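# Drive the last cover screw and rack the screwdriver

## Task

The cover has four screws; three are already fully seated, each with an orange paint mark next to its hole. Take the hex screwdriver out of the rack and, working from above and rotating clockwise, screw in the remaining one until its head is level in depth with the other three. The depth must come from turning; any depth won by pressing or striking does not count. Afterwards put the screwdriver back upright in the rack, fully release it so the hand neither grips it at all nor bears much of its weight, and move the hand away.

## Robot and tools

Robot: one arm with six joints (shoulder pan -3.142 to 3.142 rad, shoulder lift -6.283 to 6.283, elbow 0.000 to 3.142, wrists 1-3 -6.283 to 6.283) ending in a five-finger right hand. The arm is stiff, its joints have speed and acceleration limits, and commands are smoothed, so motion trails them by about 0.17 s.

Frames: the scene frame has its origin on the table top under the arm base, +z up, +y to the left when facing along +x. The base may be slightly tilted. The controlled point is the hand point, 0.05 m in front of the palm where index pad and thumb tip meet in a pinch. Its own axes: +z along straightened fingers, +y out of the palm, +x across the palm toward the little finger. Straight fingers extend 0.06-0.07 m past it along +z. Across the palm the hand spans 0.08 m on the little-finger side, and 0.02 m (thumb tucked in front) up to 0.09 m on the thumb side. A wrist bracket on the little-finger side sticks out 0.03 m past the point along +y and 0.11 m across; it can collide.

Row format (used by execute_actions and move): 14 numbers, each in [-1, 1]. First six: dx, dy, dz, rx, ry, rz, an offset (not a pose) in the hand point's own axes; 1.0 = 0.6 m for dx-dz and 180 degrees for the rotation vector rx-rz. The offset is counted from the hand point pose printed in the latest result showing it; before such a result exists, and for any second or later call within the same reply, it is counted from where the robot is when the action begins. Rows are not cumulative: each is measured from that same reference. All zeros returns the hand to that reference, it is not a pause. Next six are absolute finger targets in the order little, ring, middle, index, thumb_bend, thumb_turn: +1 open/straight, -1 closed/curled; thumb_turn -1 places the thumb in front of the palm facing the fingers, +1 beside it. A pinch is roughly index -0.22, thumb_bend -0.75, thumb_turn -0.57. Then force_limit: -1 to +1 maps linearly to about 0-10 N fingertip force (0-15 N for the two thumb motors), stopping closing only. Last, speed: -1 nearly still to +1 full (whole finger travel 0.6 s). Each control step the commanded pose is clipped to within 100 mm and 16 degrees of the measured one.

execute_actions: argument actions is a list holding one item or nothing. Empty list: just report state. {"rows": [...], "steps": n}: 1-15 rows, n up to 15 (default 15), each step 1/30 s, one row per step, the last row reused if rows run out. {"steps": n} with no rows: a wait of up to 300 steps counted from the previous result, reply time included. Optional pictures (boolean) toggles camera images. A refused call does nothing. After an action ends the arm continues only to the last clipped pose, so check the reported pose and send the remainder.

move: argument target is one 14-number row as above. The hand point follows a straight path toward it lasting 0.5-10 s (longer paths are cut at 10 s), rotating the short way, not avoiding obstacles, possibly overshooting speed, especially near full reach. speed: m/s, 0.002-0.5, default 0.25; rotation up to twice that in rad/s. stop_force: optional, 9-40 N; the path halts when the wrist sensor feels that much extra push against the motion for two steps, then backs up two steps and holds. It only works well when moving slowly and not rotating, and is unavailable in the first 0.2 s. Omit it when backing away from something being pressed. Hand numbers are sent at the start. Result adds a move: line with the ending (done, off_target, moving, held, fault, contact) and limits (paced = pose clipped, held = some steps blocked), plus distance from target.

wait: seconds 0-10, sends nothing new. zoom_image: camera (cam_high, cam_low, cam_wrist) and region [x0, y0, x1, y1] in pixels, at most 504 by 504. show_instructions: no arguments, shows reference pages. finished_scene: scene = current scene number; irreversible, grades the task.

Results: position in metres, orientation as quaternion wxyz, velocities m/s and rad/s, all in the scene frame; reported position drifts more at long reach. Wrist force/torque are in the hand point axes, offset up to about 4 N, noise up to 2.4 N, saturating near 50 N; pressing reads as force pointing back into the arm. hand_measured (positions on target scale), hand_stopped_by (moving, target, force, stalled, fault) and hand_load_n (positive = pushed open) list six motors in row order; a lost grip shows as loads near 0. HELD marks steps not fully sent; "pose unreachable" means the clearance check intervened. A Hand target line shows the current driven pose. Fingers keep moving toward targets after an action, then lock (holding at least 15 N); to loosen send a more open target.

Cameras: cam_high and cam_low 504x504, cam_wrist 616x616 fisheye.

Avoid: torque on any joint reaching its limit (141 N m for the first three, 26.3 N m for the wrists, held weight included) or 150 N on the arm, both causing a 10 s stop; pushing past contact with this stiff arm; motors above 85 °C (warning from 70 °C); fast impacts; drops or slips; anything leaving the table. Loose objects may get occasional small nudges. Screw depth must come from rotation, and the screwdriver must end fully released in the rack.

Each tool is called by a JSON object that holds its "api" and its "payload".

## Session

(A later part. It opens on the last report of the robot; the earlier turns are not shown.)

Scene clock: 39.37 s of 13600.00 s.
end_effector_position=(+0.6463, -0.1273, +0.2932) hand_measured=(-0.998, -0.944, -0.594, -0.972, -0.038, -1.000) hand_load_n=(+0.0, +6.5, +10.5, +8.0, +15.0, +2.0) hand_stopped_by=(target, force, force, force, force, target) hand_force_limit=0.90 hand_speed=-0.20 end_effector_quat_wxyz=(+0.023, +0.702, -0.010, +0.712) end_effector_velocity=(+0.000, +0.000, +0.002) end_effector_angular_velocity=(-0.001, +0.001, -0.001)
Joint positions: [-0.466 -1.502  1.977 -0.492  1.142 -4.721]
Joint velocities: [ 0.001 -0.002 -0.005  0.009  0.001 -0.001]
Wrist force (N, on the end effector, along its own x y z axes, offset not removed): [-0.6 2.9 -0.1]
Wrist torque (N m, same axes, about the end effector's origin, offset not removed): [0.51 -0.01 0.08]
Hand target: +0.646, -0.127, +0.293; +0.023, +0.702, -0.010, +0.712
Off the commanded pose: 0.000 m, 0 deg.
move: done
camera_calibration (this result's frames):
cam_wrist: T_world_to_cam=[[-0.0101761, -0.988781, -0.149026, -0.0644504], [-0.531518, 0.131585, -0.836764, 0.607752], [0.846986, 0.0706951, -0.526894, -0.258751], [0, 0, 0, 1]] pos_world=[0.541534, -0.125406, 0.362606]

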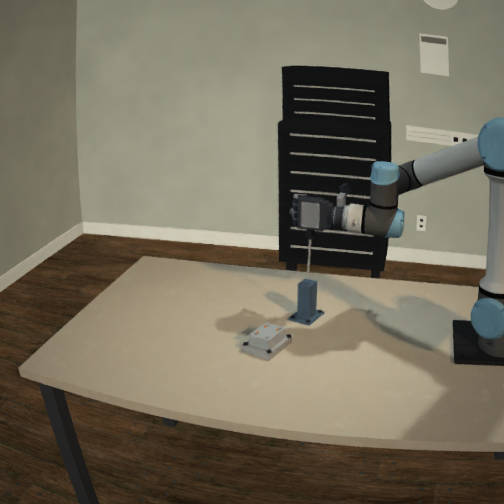

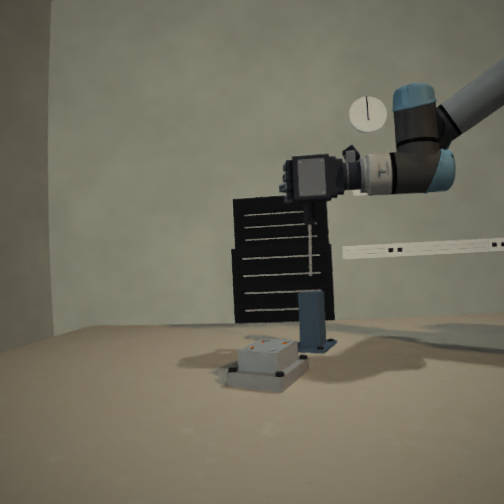

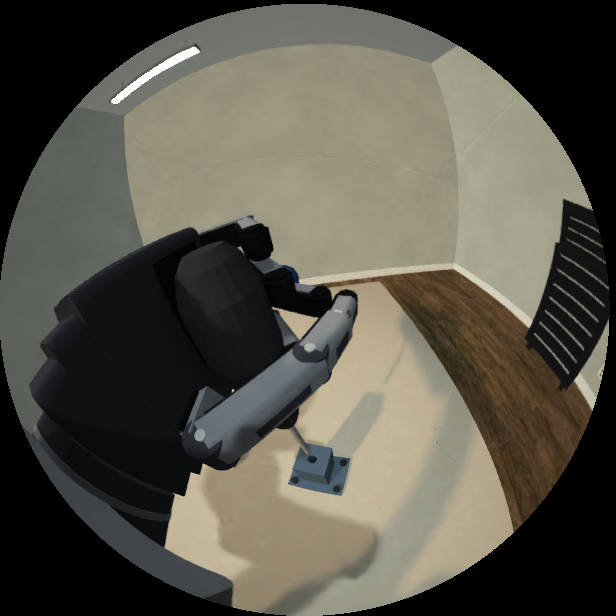

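{"api": "zoom_image", "payload": {"camera": "cam_high", "region": [225,305,305,370]}}

{"api": "zoom_image", "payload": {"camera": "cam_low", "region": [215,325,325,400]}}

Region (225, 305, 305, 370) of cam_high's 504x504 image, scaled by 6.300, with more detail than that image has; it fills the top 410 rows of this view, and the rest is white.

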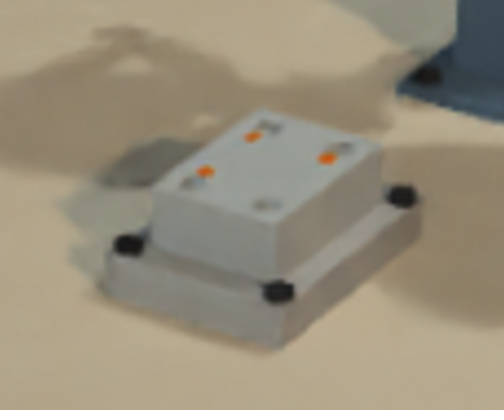

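Region (215, 325, 325, 400) of cam_low's 504x504 image, scaled by 4.582, with more detail than that image has; it fills the top 344 rows of this view, and the rest is white.

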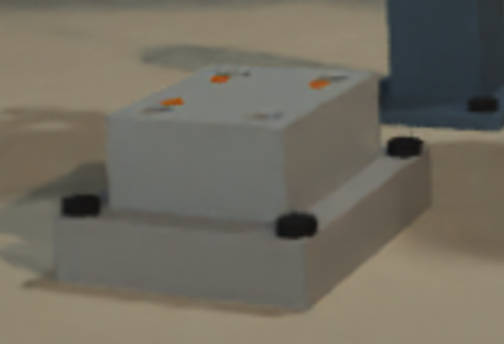

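{"api": "move", "payload": {"target": [0,-0.527,0.105,0.217,0,0,-0.998,-0.985,-0.985,-0.985,-0.985,-1,0.9,-0.2], "speed": 0.2}}

{"api": "move", "payload": {"target": [-0.12,0,0,0,0,0,-0.998,-0.985,-0.985,-0.985,-0.985,-1,0.9,-0.2], "speed": 0.1}}

{"api": "zoom_image", "payload": {"camera": "cam_high", "region": [225,290,305,355]}}

{"api": "zoom_image", "payload": {"camera": "cam_low", "region": [225,295,325,365]}}

Scene clock: 44.47 s of 13600.00 s.
end_effector_position=(+0.7240, +0.1852, +0.2886) hand_measured=(-0.998, -0.944, -0.594, -0.972, -0.038, -1.000) hand_load_n=(+0.0, +6.5, +10.5, +8.0, +15.0, +2.0) hand_stopped_by=(target, force, force, force, force, target) hand_force_limit=0.90 hand_speed=-0.20 end_effector_quat_wxyz=(-0.213, +0.669, +0.228, +0.675) end_effector_velocity=(+0.001, +0.002, -0.000) end_effector_angular_velocity=(-0.000, +0.002, +0.005)
Joint positions: [-0.089 -1.287  1.72  -0.436  0.837 -4.732]
Joint velocities: [ 0.003  0.004 -0.005  0.003 -0.002 -0.   ]
Wrist force (N, on the end effector, along its own x y z axes, offset not removed): [-0.9 2.8 1.4]
Wrist torque (N m, same axes, about the end effector's origin, offset not removed): [0.41 0.03 0.15]
Hand target: +0.724, +0.185, +0.289; -0.213, +0.669, +0.228, +0.675
Off the commanded pose: 0.000 m, 0 deg.
move: done
camera_calibration (this result's frames):
cam_wrist: T_world_to_cam=[[0.613353, -0.776544, -0.144143, -0.247497], [-0.502681, -0.243051, -0.829601, 0.650578], [0.609188, 0.581296, -0.53943, -0.267888], [0, 0, 0, 1]] pos_world=[0.64203, 0.121654, 0.359538]

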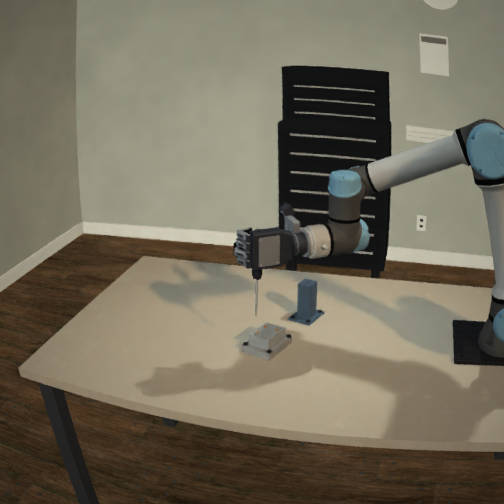

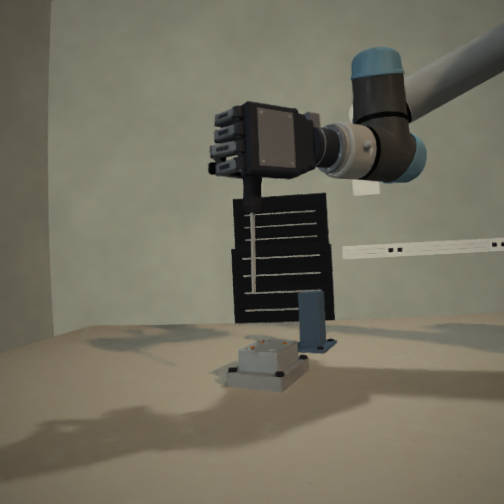

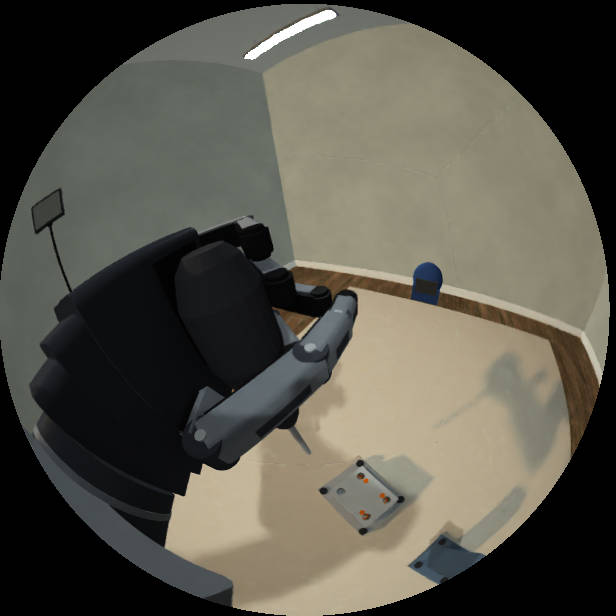

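Scene clock: 45.70 s of 13600.00 s.
end_effector_position=(+0.7250, +0.1839, +0.2170) hand_measured=(-0.998, -0.944, -0.594, -0.972, -0.038, -1.000) hand_load_n=(+0.0, +6.5, +10.5, +8.0, +15.0, +2.0) hand_stopped_by=(target, force, force, force, force, target) hand_force_limit=0.90 hand_speed=-0.20 end_effector_quat_wxyz=(-0.213, +0.669, +0.228, +0.675) end_effector_velocity=(+0.000, +0.001, -0.003) end_effector_angular_velocity=(+0.001, -0.001, +0.001)
Joint positions: [-0.091 -1.2    1.808 -0.611  0.835 -4.732]
Joint velocities: [ 0.001  0.005  0.003 -0.009 -0.001  0.001]
Wrist force (N, on the end effector, along its own x y z axes, offset not removed): [-1.4 2.5 1.0]
Wrist torque (N m, same axes, about the end effector's origin, offset not removed): [0.48 0.15 0.14]
Hand target: +0.725, +0.184, +0.217; -0.213, +0.669, +0.228, +0.675
Off the commanded pose: 0.000 m, 0 deg.
move: done
camera_calibration (this result's frames):
cam_wrist: T_world_to_cam=[[0.613342, -0.776554, -0.144134, -0.259423], [-0.502759, -0.243124, -0.829532, 0.591415], [0.609134, 0.581252, -0.539538, -0.306291], [0, 0, 0, 1]] pos_world=[0.643027, 0.120364, 0.287951]

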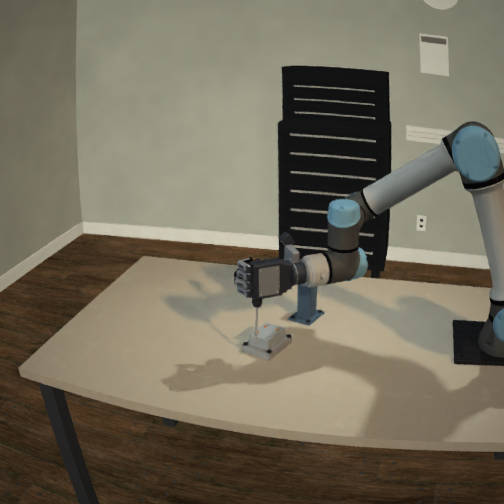

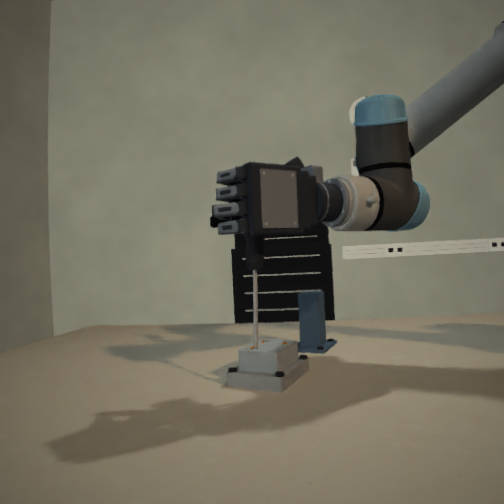

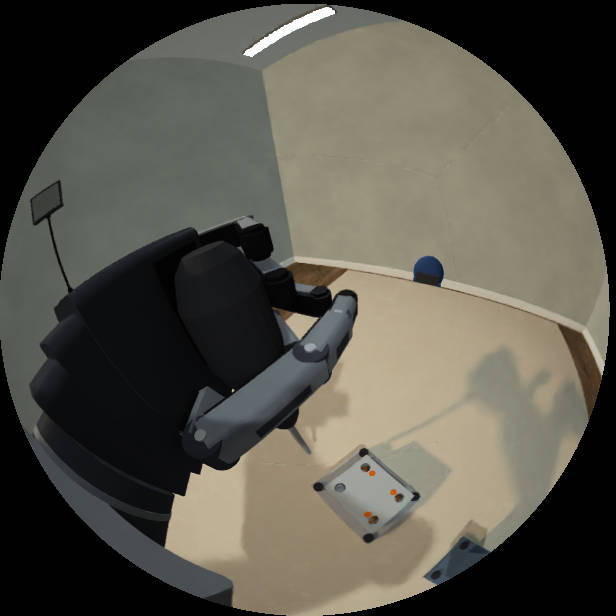

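Region (225, 290, 305, 355) of cam_high's 504x504 image, scaled by 6.300, with more detail than that image has; it fills the top 410 rows of this view, and the rest is white.

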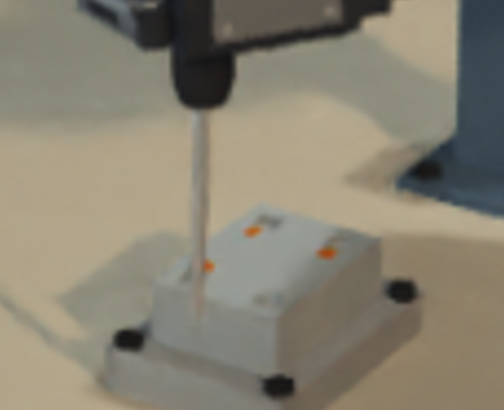

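Region (225, 295, 325, 365) of cam_low's 504x504 image, scaled by 5.040, with more detail than that image has; it fills the top 353 rows of this view, and the rest is white.

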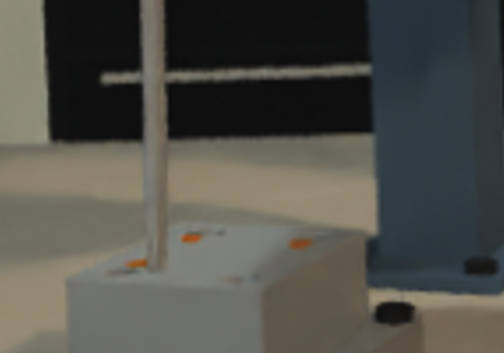

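{"api": "move", "payload": {"target": [0,0.033,-0.057,0,0,0,-0.998,-0.985,-0.985,-0.985,-0.985,-1,0.9,-0.2], "speed": 0.05}}

{"api": "zoom_image", "payload": {"camera": "cam_high", "region": [225,290,305,355]}}

{"api": "zoom_image", "payload": {"camera": "cam_low", "region": [225,295,325,365]}}

{"api": "zoom_image", "payload": {"camera": "cam_wrist", "region": [260,410,400,550]}}

Scene clock: 51.43 s of 13600.00 s.
end_effector_position=(+0.7093, +0.1480, +0.2174) hand_measured=(-0.998, -0.944, -0.594, -0.972, -0.038, -1.000) hand_load_n=(+0.0, +6.5, +10.5, +8.0, +15.0, +2.0) hand_stopped_by=(target, force, force, force, force, target) hand_force_limit=0.90 hand_speed=-0.20 end_effector_quat_wxyz=(-0.213, +0.669, +0.228, +0.675) end_effector_velocity=(-0.001, -0.003, +0.000) end_effector_angular_velocity=(-0.000, -0.000, -0.001)
Joint positions: [-0.172 -1.243  1.87  -0.63   0.754 -4.732]
Joint velocities: [-0.006 -0.003  0.004 -0.001 -0.005 -0.   ]
Wrist force (N, on the end effector, along its own x y z axes, offset not removed): [0.1 0.9 0.1]
Wrist torque (N m, same axes, about the end effector's origin, offset not removed): [0.19 -0.03 0.12]
Hand target: +0.709, +0.148, +0.217; -0.213, +0.669, +0.228, +0.675
Off the commanded pose: 0.000 m, 0 deg.
After step 90, 1.50 s passed at rest.
move: done
camera_calibration (this result's frames):
cam_wrist: T_world_to_cam=[[0.613313, -0.776613, -0.143946, -0.277613], [-0.502729, -0.243269, -0.829508, 0.575134], [0.609189, 0.581114, -0.539625, -0.275636], [0, 0, 0, 1]] pos_world=[0.627315, 0.0844897, 0.288377]

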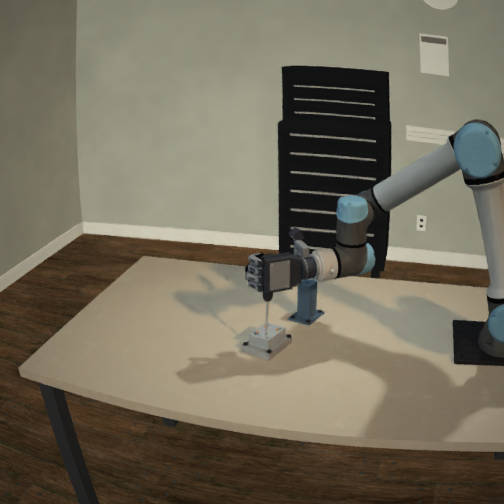

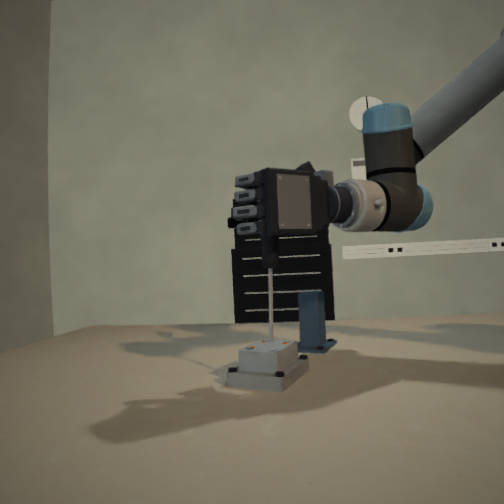

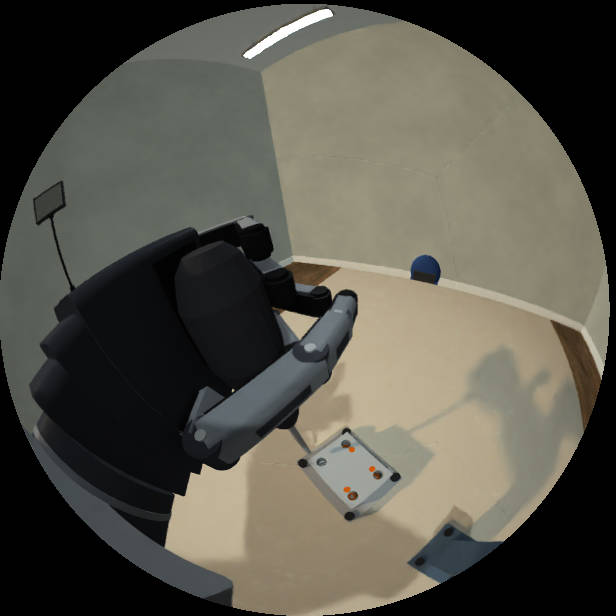

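Region (225, 290, 305, 355) of cam_high's 504x504 image, scaled by 6.300, with more detail than that image has; it fills the top 410 rows of this view, and the rest is white.

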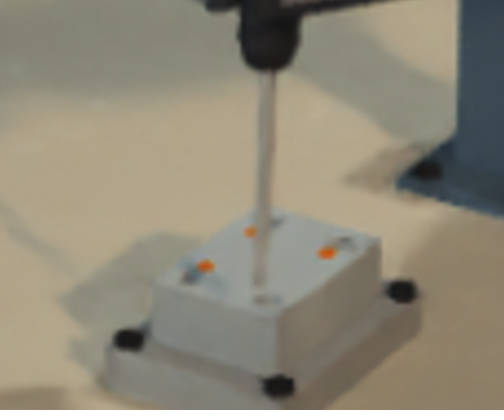

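Region (225, 295, 325, 365) of cam_low's 504x504 image, scaled by 5.040, with more detail than that image has; it fills the top 353 rows of this view, and the rest is white.

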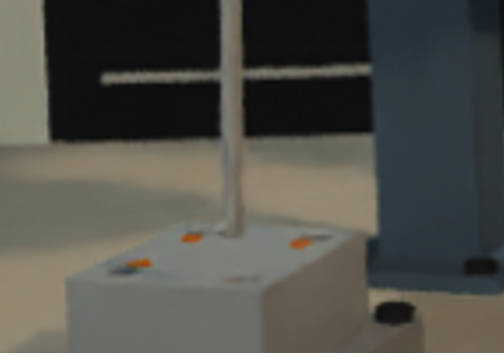

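Region (260, 410, 400, 550) of cam_wrist's 616x616 image, scaled by 3.600, with more detail than that image has.

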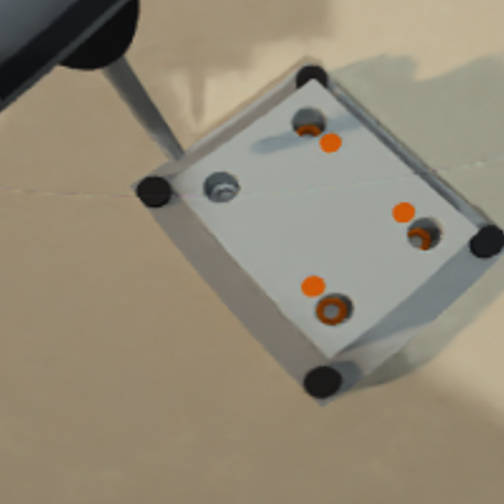

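{"api": "move", "payload": {"target": [-0.01,-0.001,-0.0015,0,0,0,-0.998,-0.985,-0.985,-0.985,-0.985,-1,0.9,-0.2], "speed": 0.02}}

{"api": "zoom_image", "payload": {"camera": "cam_high", "region": [245,315,290,350]}}

{"api": "zoom_image", "payload": {"camera": "cam_low", "region": [245,325,295,360]}}

{"api": "zoom_image", "payload": {"camera": "cam_wrist", "region": [280,420,360,500]}}

Scene clock: 53.40 s of 13600.00 s.
end_effector_position=(+0.7084, +0.1478, +0.2118) hand_measured=(-0.998, -0.944, -0.594, -0.972, -0.038, -1.000) hand_load_n=(+0.0, +6.5, +10.5, +8.0, +15.0, +2.0) hand_stopped_by=(target, force, force, force, force, target) hand_force_limit=0.90 hand_speed=-0.20 end_effector_quat_wxyz=(-0.213, +0.669, +0.228, +0.675) end_effector_velocity=(-0.000, -0.000, -0.003) end_effector_angular_velocity=(-0.001, -0.001, -0.000)
Joint positions: [-0.173 -1.237  1.878 -0.645  0.753 -4.732]
Joint velocities: [-0.     0.004  0.004 -0.009  0.    -0.001]
Wrist force (N, on the end effector, along its own x y z axes, offset not removed): [-0.9 1.5 0.5]
Wrist torque (N m, same axes, about the end effector's origin, offset not removed): [0.28 0.03 0.05]
Hand target: +0.708, +0.148, +0.211; -0.213, +0.669, +0.228, +0.675
Off the commanded pose: 0.000 m, 0 deg.
move: done
camera_calibration (this result's frames):
cam_wrist: T_world_to_cam=[[0.613301, -0.776585, -0.14414, -0.277942], [-0.502845, -0.243161, -0.829469, 0.570015], [0.609105, 0.581195, -0.539633, -0.277934], [0, 0, 0, 1]] pos_world=[0.626383, 0.0842941, 0.282765]

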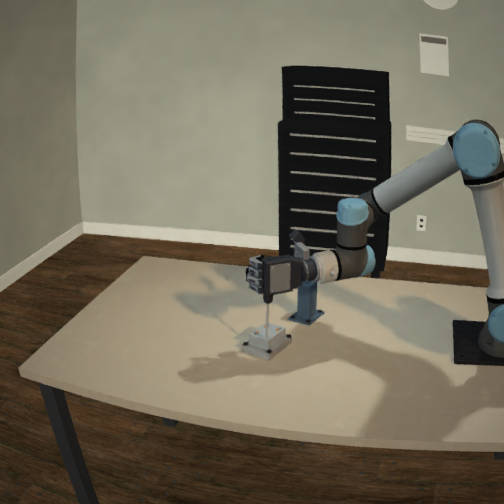

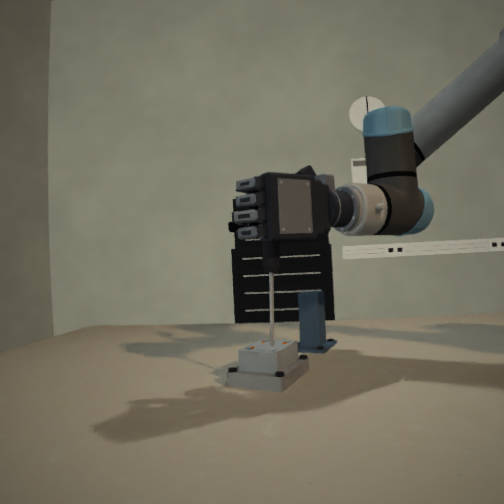

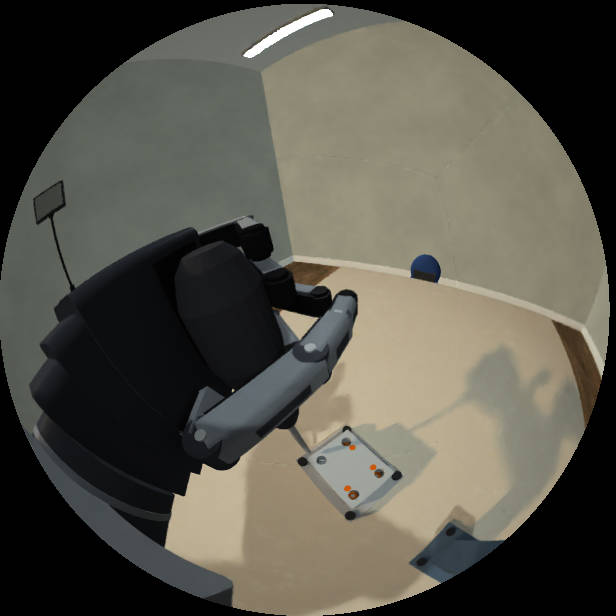

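Region (245, 315, 290, 350) of cam_high's 504x504 image, scaled by 11.200, with more detail than that image has.

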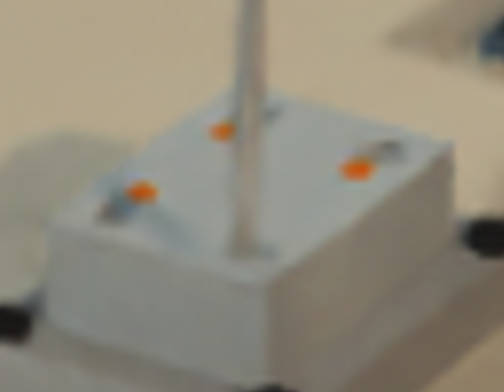

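Region (245, 325, 295, 360) of cam_low's 504x504 image, scaled by 10.080, with more detail than that image has; it fills the top 353 rows of this view, and the rest is white.

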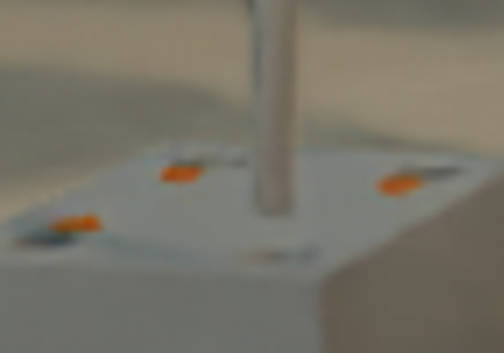

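Region (280, 420, 360, 500) of cam_wrist's 616x616 image, scaled by 6.300, with more detail than that image has.

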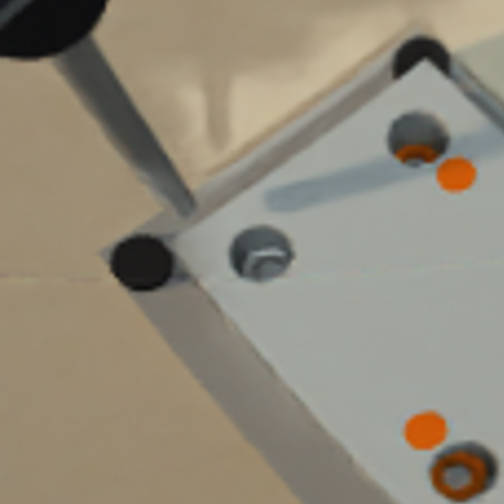

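{"api": "move", "payload": {"target": [0,0.0144,-0.0085,0,0,0,-0.998,-0.985,-0.985,-0.985,-0.985,-1,0.9,-0.2], "speed": 0.02}}

{"api": "zoom_image", "payload": {"camera": "cam_high", "region": [245,315,290,350]}}

{"api": "zoom_image", "payload": {"camera": "cam_low", "region": [245,325,295,360]}}

{"api": "zoom_image", "payload": {"camera": "cam_wrist", "region": [280,420,360,500]}}

Scene clock: 57.07 s of 13600.00 s.
end_effector_position=(+0.7093, +0.1382, +0.2119) hand_measured=(-0.998, -0.944, -0.594, -0.972, -0.038, -1.000) hand_load_n=(+0.0, +6.5, +10.5, +8.0, +15.0, +2.0) hand_stopped_by=(target, force, force, force, force, target) hand_force_limit=0.90 hand_speed=-0.20 end_effector_quat_wxyz=(-0.213, +0.669, +0.228, +0.675) end_effector_velocity=(+0.001, -0.003, +0.001) end_effector_angular_velocity=(+0.001, -0.000, -0.001)
Joint positions: [-0.194 -1.237  1.878 -0.645  0.733 -4.732]
Joint velocities: [-0.006  0.    -0.002  0.    -0.006  0.001]
Wrist force (N, on the end effector, along its own x y z axes, offset not removed): [-0.2 3.5 1.4]
Wrist torque (N m, same axes, about the end effector's origin, offset not removed): [0.52 -0.09 0.16]
Hand target: +0.709, +0.138, +0.212; -0.213, +0.669, +0.228, +0.675
Off the commanded pose: 0.000 m, 0 deg.
move: done
camera_calibration (this result's frames):
cam_wrist: T_world_to_cam=[[0.61328, -0.776613, -0.144087, -0.285946], [-0.502854, -0.243207, -0.829451, 0.568285], [0.609119, 0.58114, -0.539676, -0.272844], [0, 0, 0, 1]] pos_world=[0.627324, 0.0747022, 0.282916]

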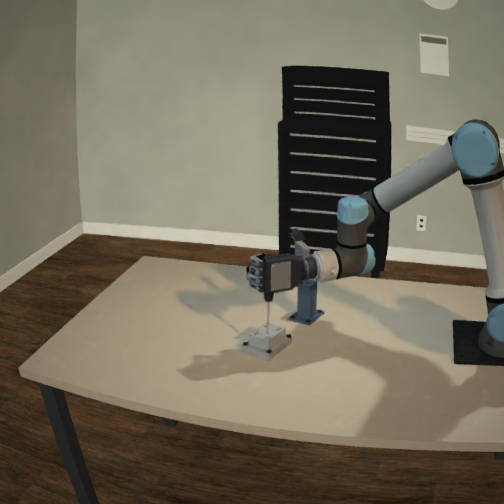

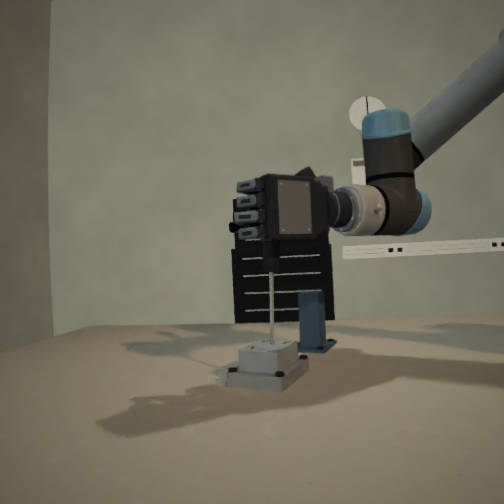

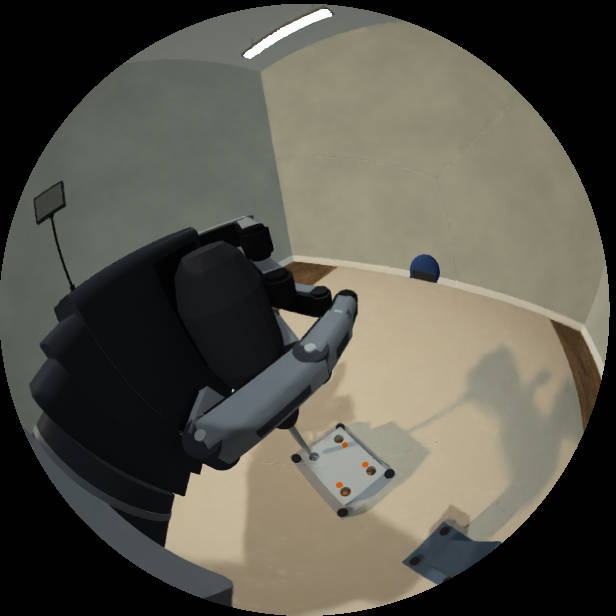

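Region (245, 315, 290, 350) of cam_high's 504x504 image, scaled by 11.200, with more detail than that image has.

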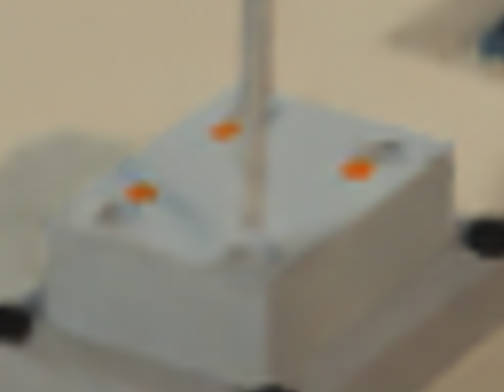

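Region (245, 325, 295, 360) of cam_low's 504x504 image, scaled by 10.080, with more detail than that image has; it fills the top 353 rows of this view, and the rest is white.

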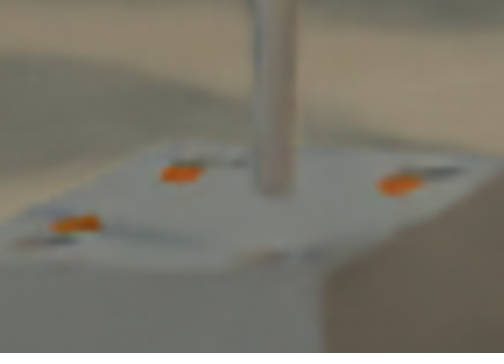

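Region (280, 420, 360, 500) of cam_wrist's 616x616 image, scaled by 6.300, with more detail than that image has.

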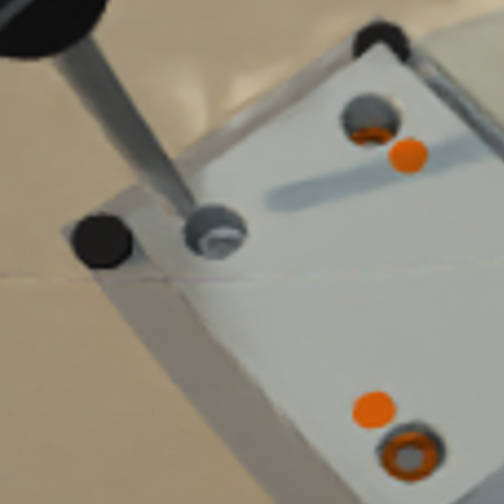

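{"api": "move", "payload": {"target": [-0.04,0,0,0,0,0,-0.998,-0.985,-0.985,-0.985,-0.985,-1,0.9,-0.2], "speed": 0.008, "stop_force": 9}}

{"api": "zoom_image", "payload": {"camera": "cam_wrist", "region": [280,420,360,500]}}

{"api": "zoom_image", "payload": {"camera": "cam_low", "region": [235,260,315,360]}}

Scene clock: 59.87 s of 13600.00 s.
end_effector_position=(+0.7094, +0.1378, +0.2015) hand_measured=(-0.998, -0.944, -0.594, -0.974, -0.036, -1.000) hand_load_n=(+0.0, +5.5, +10.0, +6.5, +15.0, +1.5) hand_stopped_by=(target, force, force, force, force, target) hand_force_limit=0.90 hand_speed=-0.20 end_effector_quat_wxyz=(-0.213, +0.669, +0.228, +0.675) end_effector_velocity=(-0.001, +0.000, +0.001) end_effector_angular_velocity=(+0.001, +0.004, -0.000)
Joint positions: [-0.194 -1.221  1.889 -0.671  0.732 -4.732]
Joint velocities: [-0.    -0.004 -0.001  0.009  0.     0.   ]
Wrist force (N, on the end effector, along its own x y z axes, offset not removed): [11.9 3.7 -0.3]
Wrist torque (N m, same axes, about the end effector's origin, offset not removed): [0.44 -0.57 0.24]
Hand target: +0.710, +0.138, +0.202; -0.213, +0.669, +0.228, +0.675
Off the commanded pose: 0.014 m, 0 deg.
move: contact
camera_calibration (this result's frames):
cam_wrist: T_world_to_cam=[[0.613222, -0.77663, -0.14424, -0.287788], [-0.502987, -0.243114, -0.829397, 0.559604], [0.609068, 0.581155, -0.539717, -0.278285], [0, 0, 0, 1]] pos_world=[0.627445, 0.0742699, 0.272428]

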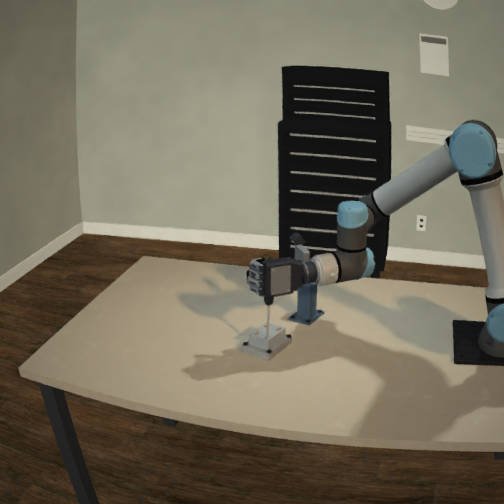

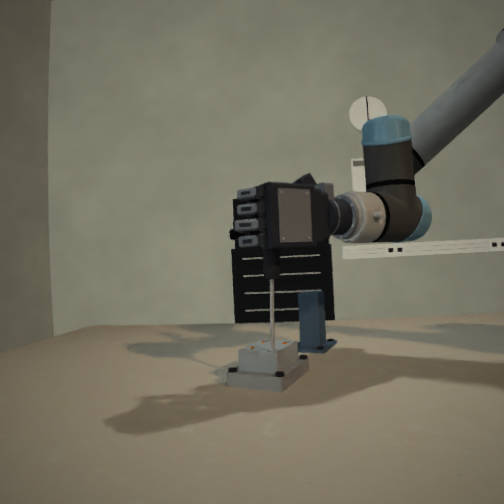

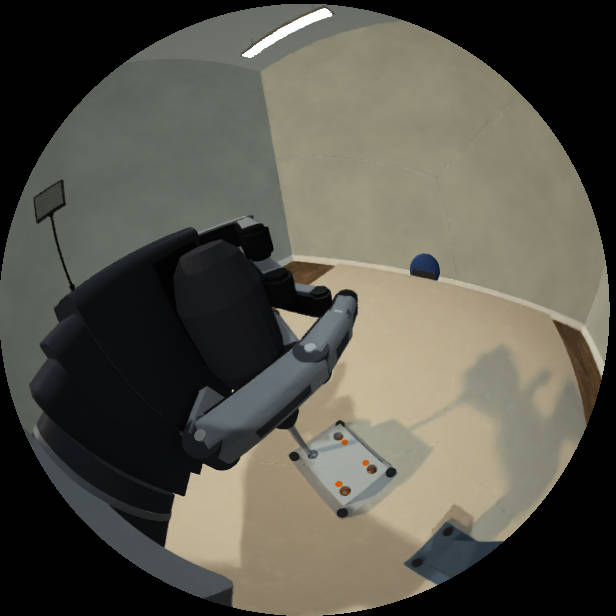

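Region (280, 420, 360, 500) of cam_wrist's 616x616 image, scaled by 6.300, with more detail than that image has.

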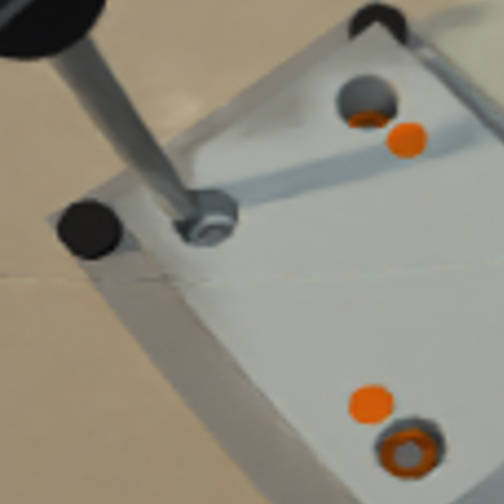

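Region (235, 260, 315, 360) of cam_low's 504x504 image, scaled by 5.040, with more detail than that image has; it fills the left 403 columns of this view, and the rest is white.

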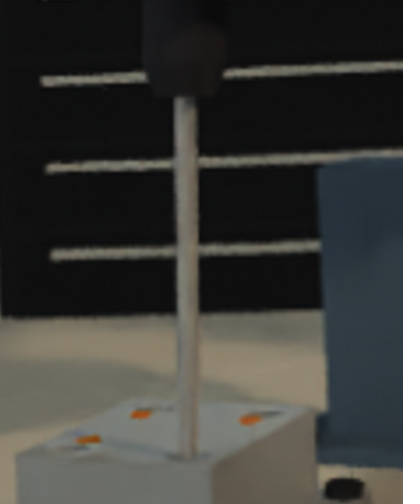

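{"api": "move", "payload": {"target": [0.005,0.0032,-0.0015,0,0,0,-0.998,-0.985,-0.985,-0.985,-0.985,-1,0.9,-0.2], "speed": 0.006}}

{"api": "move", "payload": {"target": [-0.03,0,0,0,0,0,-0.998,-0.985,-0.985,-0.985,-0.985,-1,0.9,-0.2], "speed": 0.005, "stop_force": 9}}

{"api": "zoom_image", "payload": {"camera": "cam_wrist", "region": [290,430,340,480]}}

Scene clock: 62.27 s of 13600.00 s.
end_effector_position=(+0.7098, +0.1359, +0.2043) hand_measured=(-0.998, -0.944, -0.594, -0.974, -0.036, -1.000) hand_load_n=(+0.0, +6.0, +10.0, +6.0, +15.0, +2.0) hand_stopped_by=(target, force, force, force, force, target) hand_force_limit=0.90 hand_speed=-0.20 end_effector_quat_wxyz=(-0.213, +0.669, +0.228, +0.675) end_effector_velocity=(+0.000, -0.002, +0.001) end_effector_angular_velocity=(-0.000, -0.000, -0.001)
Joint positions: [-0.198 -1.225  1.885 -0.663  0.728 -4.732]
Joint velocities: [-0.003 -0.002 -0.002  0.003 -0.002  0.   ]
Wrist force (N, on the end effector, along its own x y z axes, offset not removed): [-0.1 1.8 1.4]
Wrist torque (N m, same axes, about the end effector's origin, offset not removed): [0.25 -0.10 0.08]
Hand target: +0.710, +0.136, +0.204; -0.213, +0.669, +0.228, +0.675
Off the commanded pose: 0.000 m, 0 deg.
move: done
camera_calibration (this result's frames):
cam_wrist: T_world_to_cam=[[0.613225, -0.776635, -0.144199, -0.289073], [-0.502954, -0.243131, -0.829412, 0.561697], [0.609091, 0.581142, -0.539706, -0.275851], [0, 0, 0, 1]] pos_world=[0.627793, 0.0723701, 0.275315]

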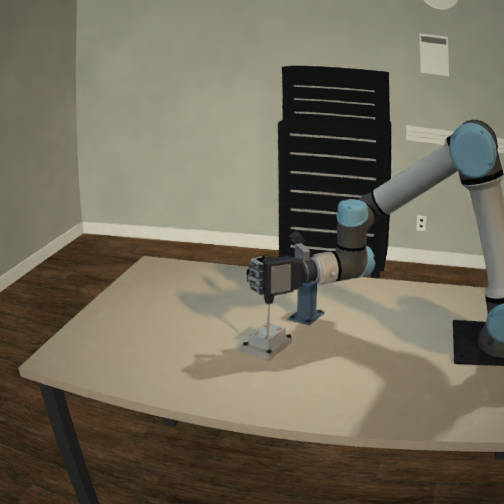

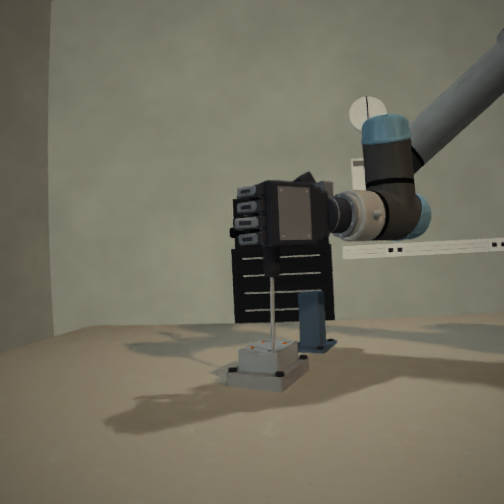

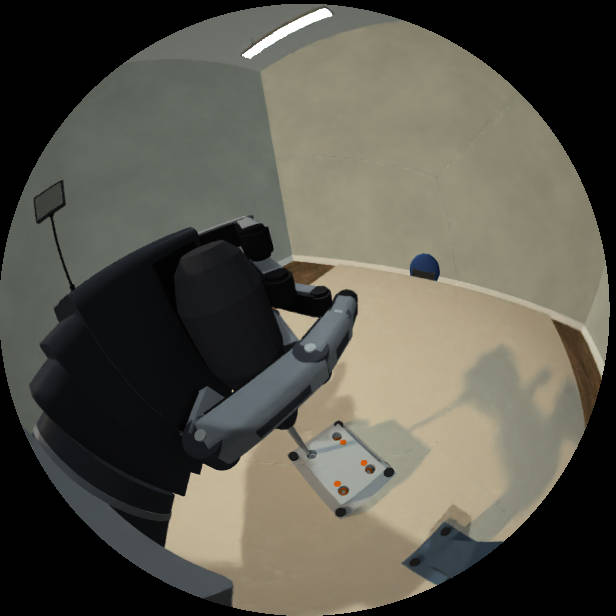

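Scene clock: 63.27 s of 13600.00 s.
end_effector_position=(+0.7098, +0.1358, +0.2013) hand_measured=(-0.998, -0.944, -0.594, -0.974, -0.036, -1.000) hand_load_n=(+0.0, +6.0, +10.0, +5.5, +15.0, +1.5) hand_stopped_by=(target, force, force, force, force, target) hand_force_limit=0.90 hand_speed=-0.20 end_effector_quat_wxyz=(-0.213, +0.669, +0.228, +0.675) end_effector_velocity=(-0.001, -0.000, +0.001) end_effector_angular_velocity=(+0.001, +0.003, -0.001)
Joint positions: [-0.198 -1.22   1.888 -0.671  0.728 -4.732]
Joint velocities: [ 0.    -0.003 -0.     0.007  0.001 -0.   ]
Wrist force (N, on the end effector, along its own x y z axes, offset not removed): [15.9 3.7 1.3]
Wrist torque (N m, same axes, about the end effector's origin, offset not removed): [0.44 -0.91 0.43]
Hand target: +0.710, +0.136, +0.202; -0.213, +0.669, +0.228, +0.675
Off the commanded pose: 0.015 m, 0 deg.
move: contact
camera_calibration (this result's frames):
cam_wrist: T_world_to_cam=[[0.613251, -0.776641, -0.144052, -0.289628], [-0.502798, -0.243164, -0.829497, 0.559095], [0.609194, 0.581119, -0.539614, -0.277586], [0, 0, 0, 1]] pos_world=[0.62783, 0.0723249, 0.272257]

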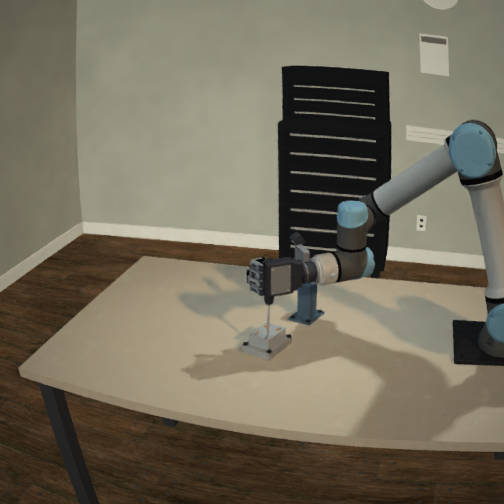

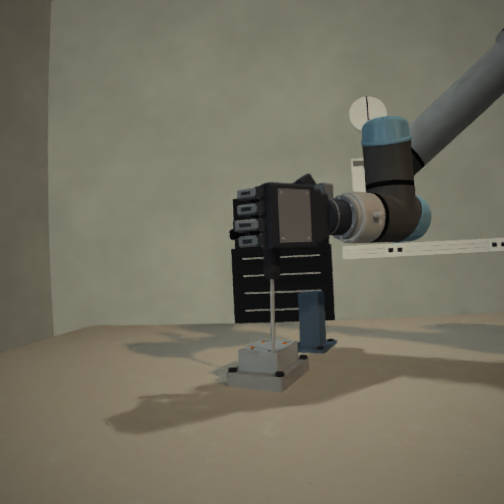

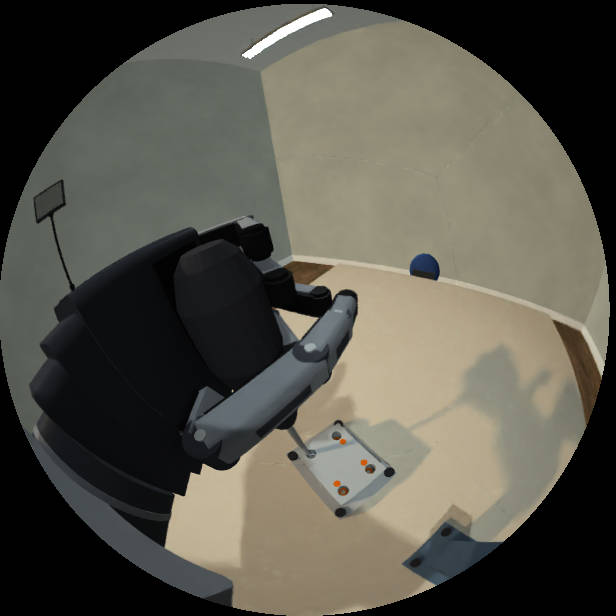

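Region (290, 430, 340, 480) of cam_wrist's 616x616 image, scaled by 10.080, with more detail than that image has.

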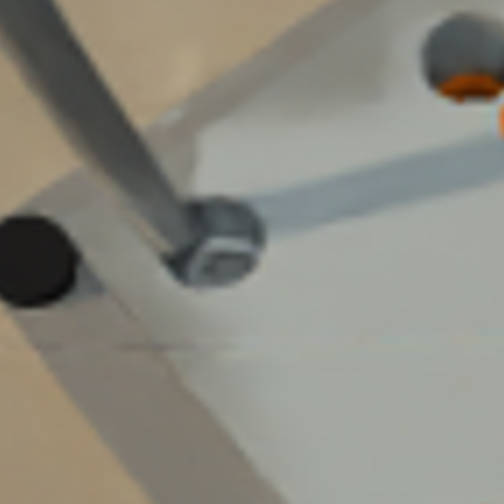

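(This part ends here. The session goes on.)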